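# Close the plate incubator door so its latch holds

## Task

Push the door of the plate incubator INCUBATOR closed far enough that its latch keeps it shut on its own; a door that stays shut only because the robot is still pressing on it does not count. Afterwards release it and move the gripper away.

## Robot and tools

ROBOT. A single arm (big_yam): waist, shoulder, elbow, wrist pitch, wrist yaw and wrist roll joints, then a two-finger parallel gripper driven by one number. Because there is only one arm, every motion command is one list of 7 numbers. The door can be pushed closed with the closed fingers or the gripper body; it does not need to be grasped.

FRAMES. Reported positions use the scene frame: origin on the table surface directly beneath the arm base, +z upward, +y to the left when facing along +x. The base may sit tilted relative to the table, and the printed hand position can be somewhat wrong, worse when the arm reaches far. Motion offsets are expressed in the gripper's own axes: the fingers extend along gripper +z and open and close along gripper y. end_effector_position is the point midway between the finger pads, roughly 1 cm back from the fingertips.

ROW FORMAT. Seven numbers, each within [-1, 1]: dx, dy, dz, rx, ry, rz, opening. The first six are an offset, not a pose: they give the desired gripper pose relative to the gripper pose printed in the most recent result that reported one (if no result in this scene has shown it yet, or for the second and later calls inside one reply, relative to where the gripper is when the action begins), in gripper axes. Scale: 1.0 equals 0.6 m for dx, dy, dz and 180 degrees for the rotation; rx, ry, rz form a single rotation vector. Several rows in one action are each measured from that same reference, not chained. The seventh number, opening, is absolute: +1 fully open (0.094 m), -1 closed.

TOOLS.
execute_actions(actions, pictures): actions holds zero or one item. An empty list only returns the current state. An item with rows (1 to 15 rows) and steps (1 to 15, default 15) runs that many control steps of 1/30 s, one row per step, repeating the final row if rows run out. An item with only steps (up to 300) is a wait that counts from the previous result, so your reply time is included. pictures (true/false) chooses whether images come back; by default they do. A rejected call sends nothing.
move(target, speed): target is one row as above. The gripper follows a straight path toward that single pose, lasting 0.5 to 10 s (cut off at 10 s if longer), turning the shorter way. speed is the path's peak in m/s, from 0.002 to 0.5, default 0.25; rotation is capped at twice that value in rad/s. The opening is applied when the move starts. The path ignores obstacles, and the real gripper can lag, drift, or overshoot speed, especially near full reach. The move finishes when the hand and fingers settle, or 5 s after the path ends. Its result adds a move: line with the outcome (done, off_target, moving, held, fault), the acting limits (paced = the sent pose was clipped; held = a check blocked some steps, after which the arm may lurch faster than speed) and the distance left to the target.
wait(seconds): 0 to 10 s of letting the simulation run without new commands.
zoom_image(camera, region): camera is cam_high or cam_wrist; region is [x0, y0, x1, y1] in image pixels, origin at top-left, at most 504 by 504.
read_manual(section): only returns licence texts; moves nothing.
finished_scene(scene): pass the current scene number; this closes and grades the scene permanently, so only call it once the door is latched and the gripper has backed off.

CONTROLLER BEHAVIOUR. Each step, the commanded pose is clipped to at most 70 mm and 16 degrees away from the measured pose, then damped inverse kinematics drives the joints, favouring position over orientation. After an action ends the arm only continues to that last clipped pose, so long trips need follow-up commands; check the printed pose. Moves of just a few mm may produce no motion. Motions usually stop a centimetre or more short, mostly low, and zero offsets let the arm sag; to hold height, aim the first call of a reply back at the wanted pose and use zeros in later calls, raising the aim if it still droops. Because offsets start from the measured pose, repeating a small push into something rigid does not press harder, but into something that yields it goes further.

RESULT LINES. The state line gives end_effector_position (m) and end_effector_quat_wxyz. Joint positions and Joint velocities list the six arm joints in order (rad, rad/s) then the pad gap (m, m/s). Ranges: waist -2.880 to 2.880, shoulder 0.000 to 3.142, elbow 0.000 to 3.019, wrist pitch -1.693 to 1.571, wrist yaw -1.571 to 1.571, wrist roll -2.094 to 2.094; elbow cannot quite straighten. grip_measured reports the finger opening on the command scale, possibly off by about 1 mm throughout. Hand target shows the pose the controller is heading for. HELD marks steps where a clearance check withheld all or part of your row; a pose unreachable line means that check altered or blocked the command (the base mount counts as arm). Joint torques are raw drive outputs with offsets, friction and noise. MOTOR HOT appears from 85 °C; at 100 °C an OVER-TEMPERATURE FAULT drops the arm. FAULT lines mark stops.

TIMING. No steps are held back; each result is taken when its action ends.

CAMERAS. cam_high is a 504x504 pinhole view (fovy 66.616 degrees); cam_wrist is a 504x504 fisheye on the wrist. Both images arrive with move and wait results.

AVOID. Knocking anything off the table ends the scene. Slams, hard impacts and very strong pushes lower the result: contact force grows with speed and with how far the target lies beyond the surface, so approach the door slowly with a target only modestly past it. Held items may occasionally get a brief tug. Release contact and retreat before ending the scene.

Each tool is called as name(argument=value, ...), one argument or row to a line, values as JSON.

## Session

execute_actions(
  actions=[],
)

Scene clock: 0.00 s of 7200.00 s.
end_effector_position=(+0.7755, +0.3171, +0.3606) grip_measured=+1.000 end_effector_quat_wxyz=(+0.072, +0.513, +0.845, +0.134)
Joint positions: [ 0.383  1.731  2.176 -1.165 -0.187  1.479  0.094]
Joint velocities: [-0.024 -0.015  0.002 -0.002 -0.007  0.007  0.   ]
Joint torques (N m, as the arm reports them, + toward a larger angle): no reading
Motor temperatures (°C, as the motors report them): [25 28 28 25 26 28]
Hand target: +0.781, +0.320, +0.366; +0.077, +0.510, +0.845, +0.141

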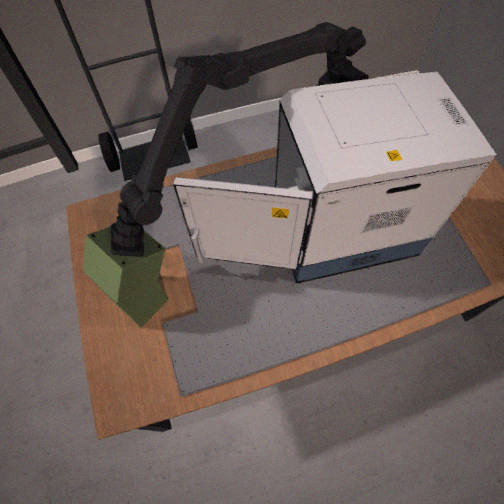

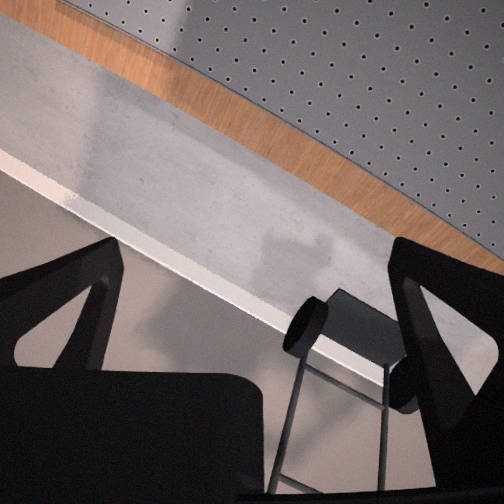

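move(
  target=[0.26,-0.34,-0.52,0,0,-0.35,-1],
)

Scene clock: 8.63 s of 7200.00 s.
end_effector_position=(+0.4535, +0.3232, +0.6072) grip_measured=-0.990 end_effector_quat_wxyz=(+0.134, +0.006, +0.987, +0.084)
Joint positions: [ 0.843  0.879  1.608 -1.431  0.157  0.7    0.   ]
Joint velocities: [-0.015 -0.005  0.002 -0.017 -0.037 -0.037 -0.   ]
Joint torques (N m, as the arm reports them, + toward a larger angle): [  0.1  -10.98   8.58   0.55   0.35  -0.06]
Motor temperatures (°C, as the motors report them): [25 31 31 25 26 28]
Hand target: +0.453, +0.324, +0.604; +0.130, -0.002, +0.988, +0.079
Off the commanded pose: 0.010 m, 2 deg.
After step 90, 3.03 s passed at rest.
move: done

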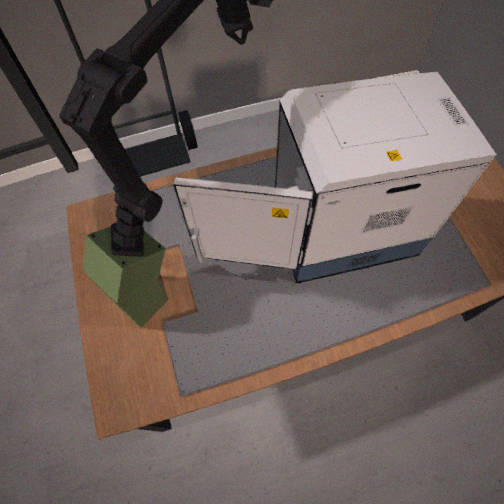

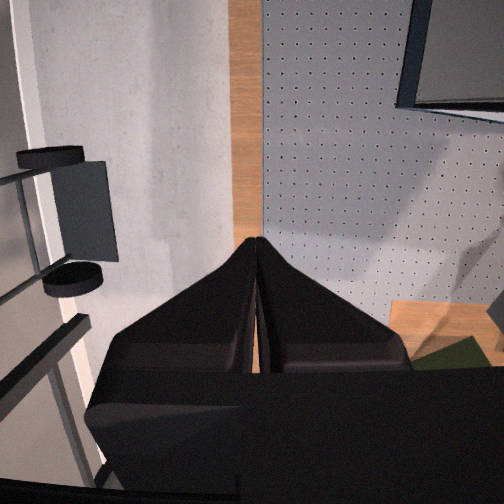

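move(
  target=[-0.02,-0.66,-0.11,0.055,0,0,-1],
)

Scene clock: 12.93 s of 7200.00 s.
end_effector_position=(+0.4424, -0.0870, +0.5977) grip_measured=-0.990 end_effector_quat_wxyz=(+0.138, +0.027, +0.990, -0.020)
Joint positions: [-0.936  1.067  1.419 -1.669 -0.757 -0.806  0.   ]
Joint velocities: [-0.005 -0.015  0.007 -0.002 -0.007 -0.037 -0.   ]
Joint torques (N m, as the arm reports them, + toward a larger angle): [-3.59 -4.53  8.88  0.34 -0.35 -0.07]
Motor temperatures (°C, as the motors report them): [26 31 32 25 26 28]
Hand target: +0.447, -0.082, +0.608; +0.145, +0.014, +0.989, -0.028
Off the commanded pose: 0.016 m, 3 deg.
joint sent to its limit — the command would take joint 4 (wrist pitch) past its lower limit, so that joint was sent only as far as its limit.
move: off_target

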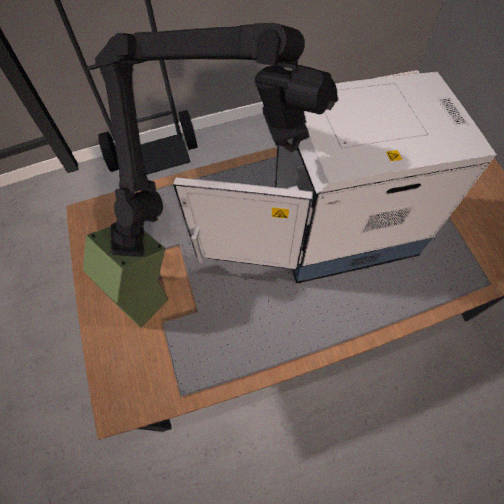

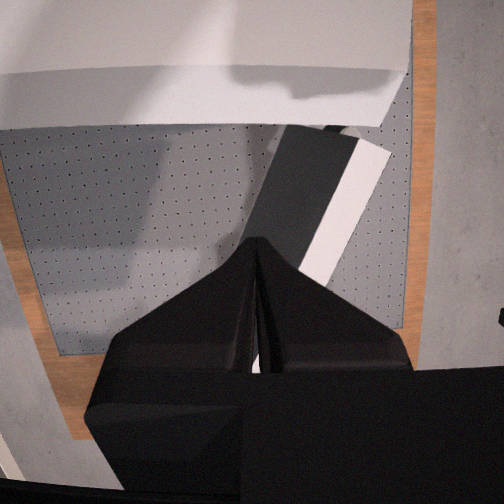

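move(
  target=[0.11,-0.41,-0.02,0,0,0,-1],
)

move(
  target=[0.18,0,0.4,0,-0.1,0,-1],
)

Scene clock: 18.57 s of 7200.00 s.
end_effector_position=(+0.3473, -0.3260, +0.5797) grip_measured=-0.990 end_effector_quat_wxyz=(+0.137, +0.046, +0.989, -0.015)
Joint positions: [-1.303  1.566  1.549 -1.67  -0.783 -1.285  0.   ]
Joint velocities: [-0.005  0.005 -0.002  0.007 -0.037 -0.022  0.001]
Joint torques (N m, as the arm reports them, + toward a larger angle): [-7.39 -8.55 10.14  0.21 -0.19 -0.04]
Motor temperatures (°C, as the motors report them): [26 30 33 25 26 28]
Hand target: +0.355, -0.327, +0.596; +0.139, +0.029, +0.989, -0.033
Off the commanded pose: 0.024 m, 2 deg.
joint sent to its limit — the command would take joint 4 (wrist pitch) past its lower limit, so that joint was sent only as far as its limit.
After step 90, 1.07 s passed at rest.
move: off_target

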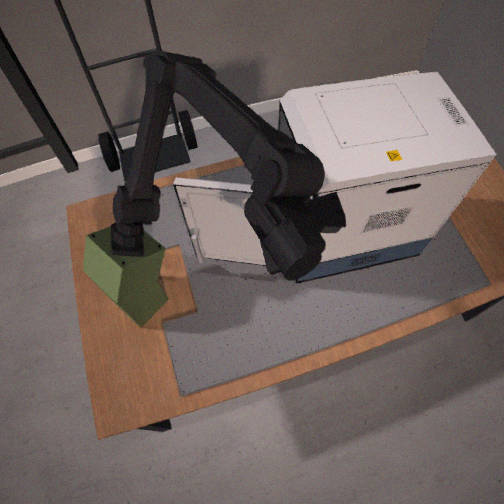

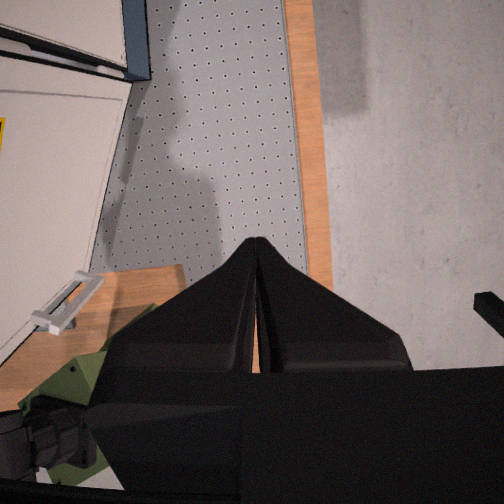

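Scene clock: 20.27 s of 7200.00 s.
end_effector_position=(+0.3026, -0.3215, +0.3198) grip_measured=-0.990 end_effector_quat_wxyz=(+0.289, +0.047, +0.956, -0.023)
Joint positions: [-1.141  1.603  0.757 -0.369 -1.038 -0.801  0.   ]
Joint velocities: [-0.005  0.005 -0.007  0.007  0.007  0.037 -0.001]
Joint torques (N m, as the arm reports them, + toward a larger angle): [-5.54 -8.59  6.03  1.3  -0.39  0.18]
Motor temperatures (°C, as the motors report them): [26 30 33 25 26 28]
Hand target: +0.308, -0.320, +0.320; +0.291, +0.044, +0.956, -0.023
Off the commanded pose: 0.008 m, 0 deg.
move: done

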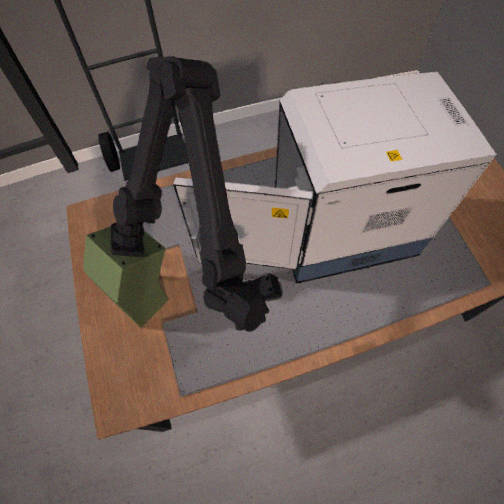

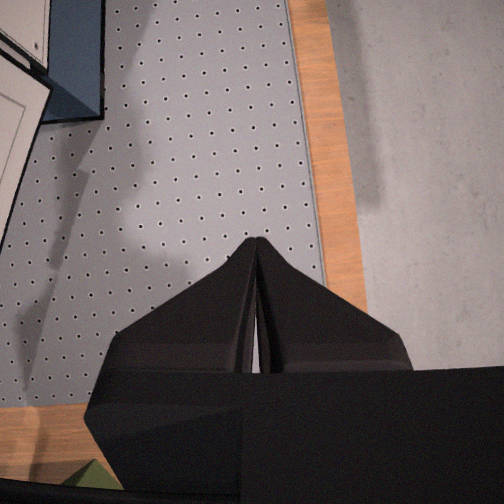

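move(
  target=[-0.075,0.43,0.02,0,-0.13,0,-1],
  speed=0.07,
)

Scene clock: 27.33 s of 7200.00 s.
end_effector_position=(+0.3750, -0.0725, +0.3333) grip_measured=-0.990 end_effector_quat_wxyz=(+0.473, +0.044, +0.879, -0.036)
Joint positions: [-0.533  0.809  0.143  0.52  -0.607  0.235  0.   ]
Joint velocities: [-0.015 -0.005  0.002 -0.002 -0.066 -0.022 -0.   ]
Joint torques (N m, as the arm reports them, + toward a larger angle): [-1.02 -2.73  5.58  2.22  0.41  0.17]
Motor temperatures (°C, as the motors report them): [26 30 32 25 26 28]
Hand target: +0.377, -0.069, +0.335; +0.479, +0.043, +0.876, -0.032
Off the commanded pose: 0.005 m, 1 deg.
move: done

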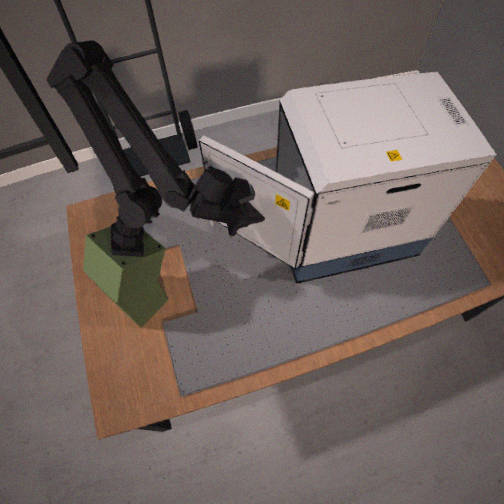

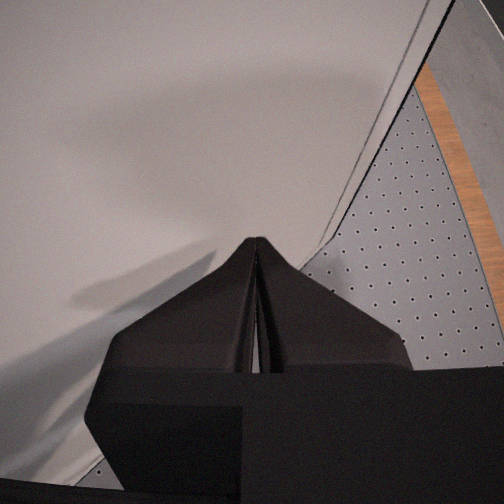

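move(
  target=[-0.05,0.243,0.065,0,0,0,-1],
  speed=0.05,
)

Scene clock: 32.53 s of 7200.00 s.
end_effector_position=(+0.4284, +0.0587, +0.3263) grip_measured=-0.990 end_effector_quat_wxyz=(+0.467, +0.045, +0.882, -0.040)
Joint positions: [0.179 0.663 0.275 0.252 0.102 0.33  0.   ]
Joint velocities: [ 0.005  0.015  0.012 -0.002  0.007 -0.037 -0.001]
Joint torques (N m, as the arm reports them, + toward a larger angle): [-0.46 -3.67  8.91  1.57  0.52  0.19]
Motor temperatures (°C, as the motors report them): [26 29 32 25 26 28]
Hand target: +0.442, +0.065, +0.336; +0.475, +0.047, +0.878, -0.033
Off the commanded pose: 0.016 m, 1 deg.
move: off_target

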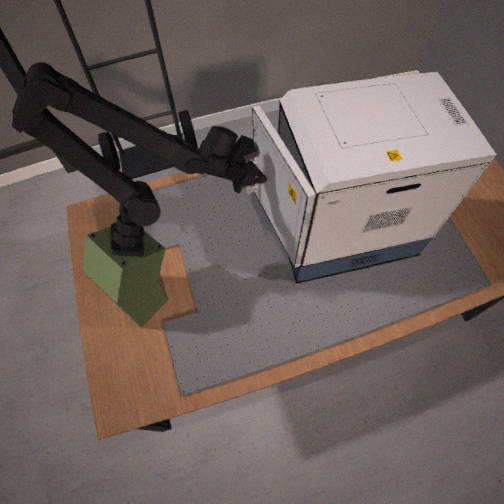

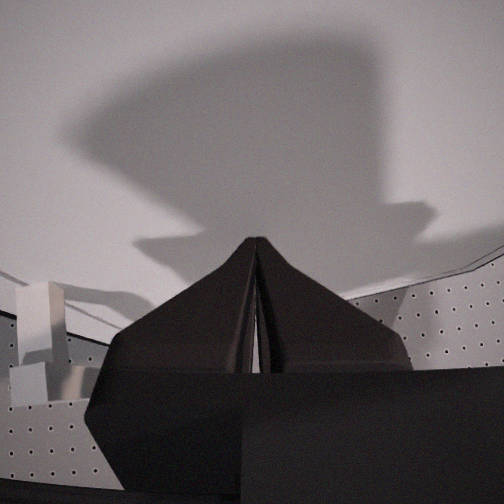

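move(
  target=[-0.09,0.04,0.105,0,0,0,-1],
  speed=0.03,
)

Scene clock: 40.60 s of 7200.00 s.
end_effector_position=(+0.4684, +0.0610, +0.3031) grip_measured=-0.990 end_effector_quat_wxyz=(+0.427, +0.048, +0.902, -0.049)
Joint positions: [0.179 0.859 0.403 0.228 0.094 0.33  0.   ]
Joint velocities: [ 0.005  0.005  0.007  0.017 -0.037 -0.007 -0.   ]
Joint torques (N m, as the arm reports them, + toward a larger angle): [-1.7  -5.83 12.02  2.42  0.44  0.09]
Motor temperatures (°C, as the motors report them): [26 29 34 25 26 28]
Hand target: +0.508, +0.072, +0.337; +0.467, +0.045, +0.882, -0.040
Off the commanded pose: 0.056 m, 5 deg.
After step 90, 1.97 s passed at rest.
move: off_target

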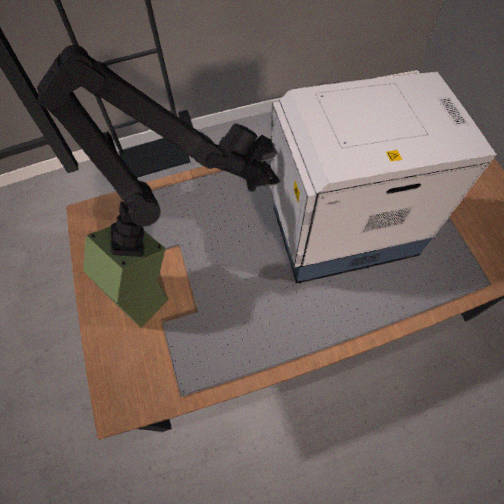

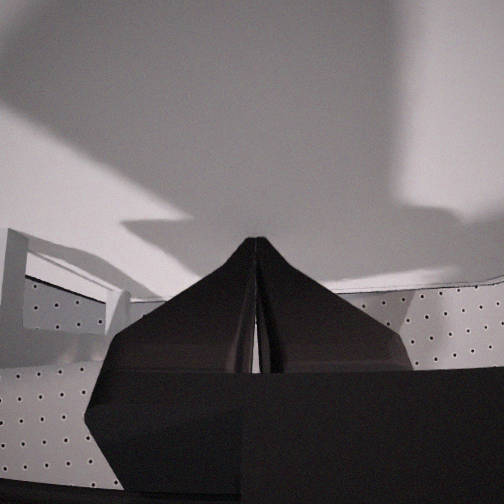

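Back off toward the free edge, above the handle, and check.

move(
  target=[-0.05,0.13,-0.15,0,-0.08,0,-1],
  speed=0.12,
)

zoom_image(
  camera="cam_high",
  region=[230,70,350,210],
)

Scene clock: 43.87 s of 7200.00 s.
end_effector_position=(+0.4300, +0.1474, +0.3776) grip_measured=-0.990 end_effector_quat_wxyz=(+0.531, +0.047, +0.845, -0.055)
Joint positions: [0.64  0.593 0.356 0.234 0.635 0.31  0.   ]
Joint velocities: [-0.015 -0.015  0.002  0.002  0.022  0.022 -0.001]
Joint torques (N m, as the arm reports them, + toward a larger angle): [-0.29 -5.47  6.7   2.4   0.54 -0.02]
Motor temperatures (°C, as the motors report them): [26 29 34 25 26 28]
Hand target: +0.430, +0.148, +0.380; +0.535, +0.044, +0.842, -0.055
Off the commanded pose: 0.003 m, 1 deg.
move: done

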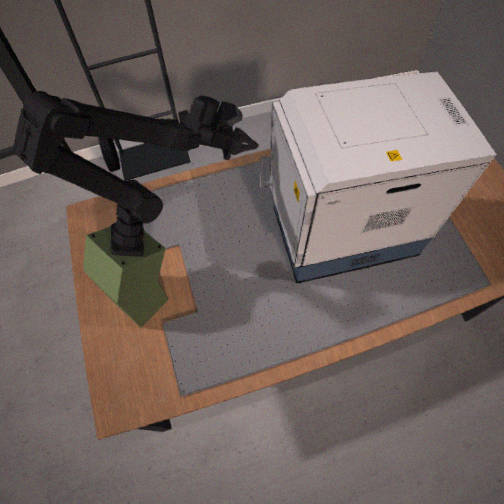

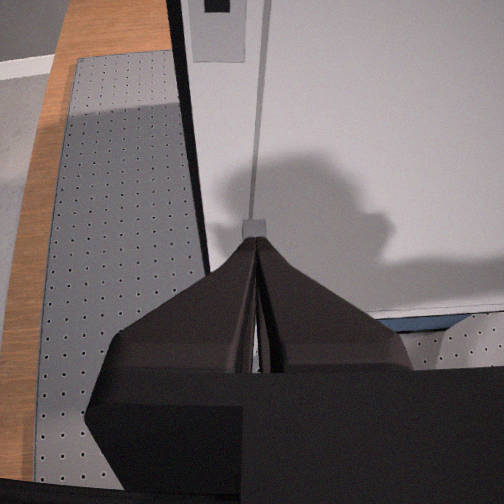

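Region (230, 70, 350, 210) of cam_high's 504x504 image, scaled by 3.600, with more detail than that image has; it fills the left 432 columns of this view, and the rest is white.

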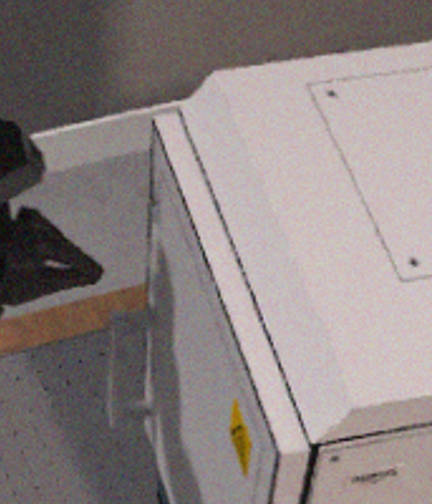

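Looks shut; one firm confirming push.

move(
  target=[-0.11,0.0,0.16,0,0,0,-1],
  speed=0.04,
)

move(
  target=[0,0.1,-0.2,0,0,0,-1],
)

zoom_image(
  camera="cam_high",
  region=[230,70,350,210],
)

finished_scene(
  scene=1,
)

Scene clock: 50.90 s of 7200.00 s.
end_effector_position=(+0.4748, +0.1259, +0.3410) grip_measured=-0.990 end_effector_quat_wxyz=(+0.472, +0.024, +0.879, -0.059)
Joint positions: [0.424 0.776 0.452 0.19  0.364 0.308 0.   ]
Joint velocities: [-0.024  0.005 -0.002 -0.017  0.051  0.022 -0.002]
Joint torques (N m, as the arm reports them, + toward a larger angle): [-4.01 -5.2  14.9   3.59  0.83  0.02]
Motor temperatures (°C, as the motors report them): [26 29 35 25 26 28]
Hand target: +0.526, +0.130, +0.395; +0.531, +0.044, +0.844, -0.057
Off the commanded pose: 0.089 m, 8 deg; position clipped at the last step of the last action.
After step 90, 0.87 s passed at rest.
move: off_target; limits=paced

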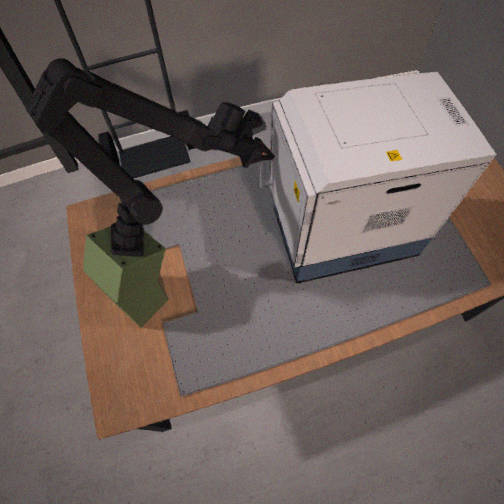

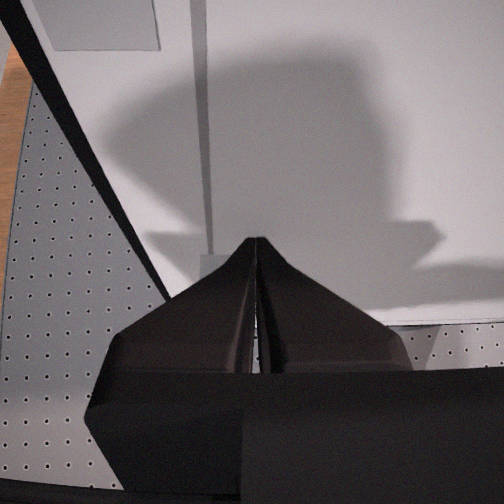

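Scene clock: 51.97 s of 7200.00 s.
end_effector_position=(+0.3739, +0.1963, +0.3891) grip_measured=-0.990 end_effector_quat_wxyz=(+0.463, +0.013, +0.884, -0.065)
Joint positions: [ 1.005  0.493  0.437 -0.184  0.93   0.428  0.   ]
Joint velocities: [-0.005  0.005  0.002  0.012 -0.037  0.125 -0.001]
Joint torques (N m, as the arm reports them, + toward a larger angle): [-0.8  -4.39  9.98  1.16  0.63  0.18]
Motor temperatures (°C, as the motors report them): [26 29 35 25 26 28]
Hand target: +0.382, +0.201, +0.402; +0.471, +0.027, +0.880, -0.058
Off the commanded pose: 0.015 m, 2 deg.
move: off_target

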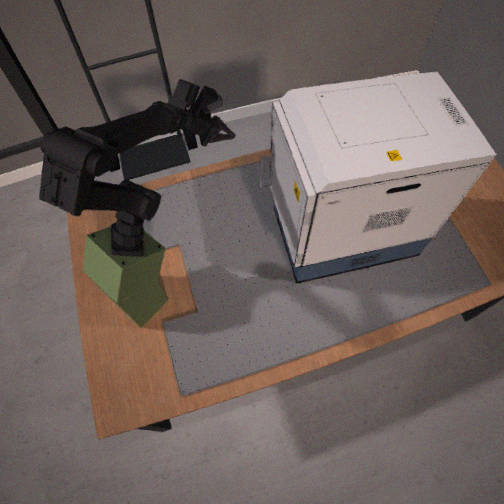

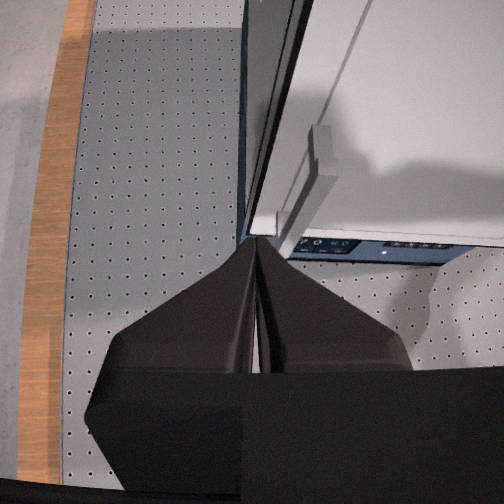

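Region (230, 70, 350, 210) of cam_high's 504x504 image, scaled by 3.600, with more detail than that image has; it fills the left 432 columns of this view, and the rest is white.

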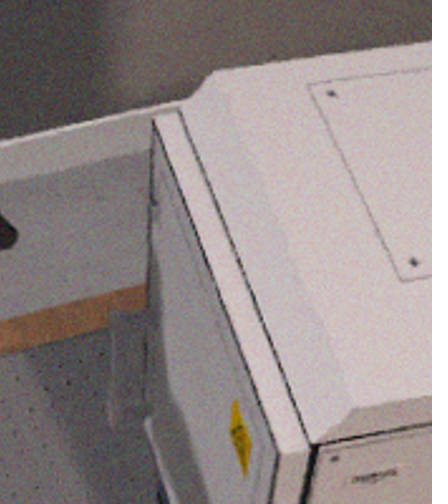

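The scene is finished: the task was done.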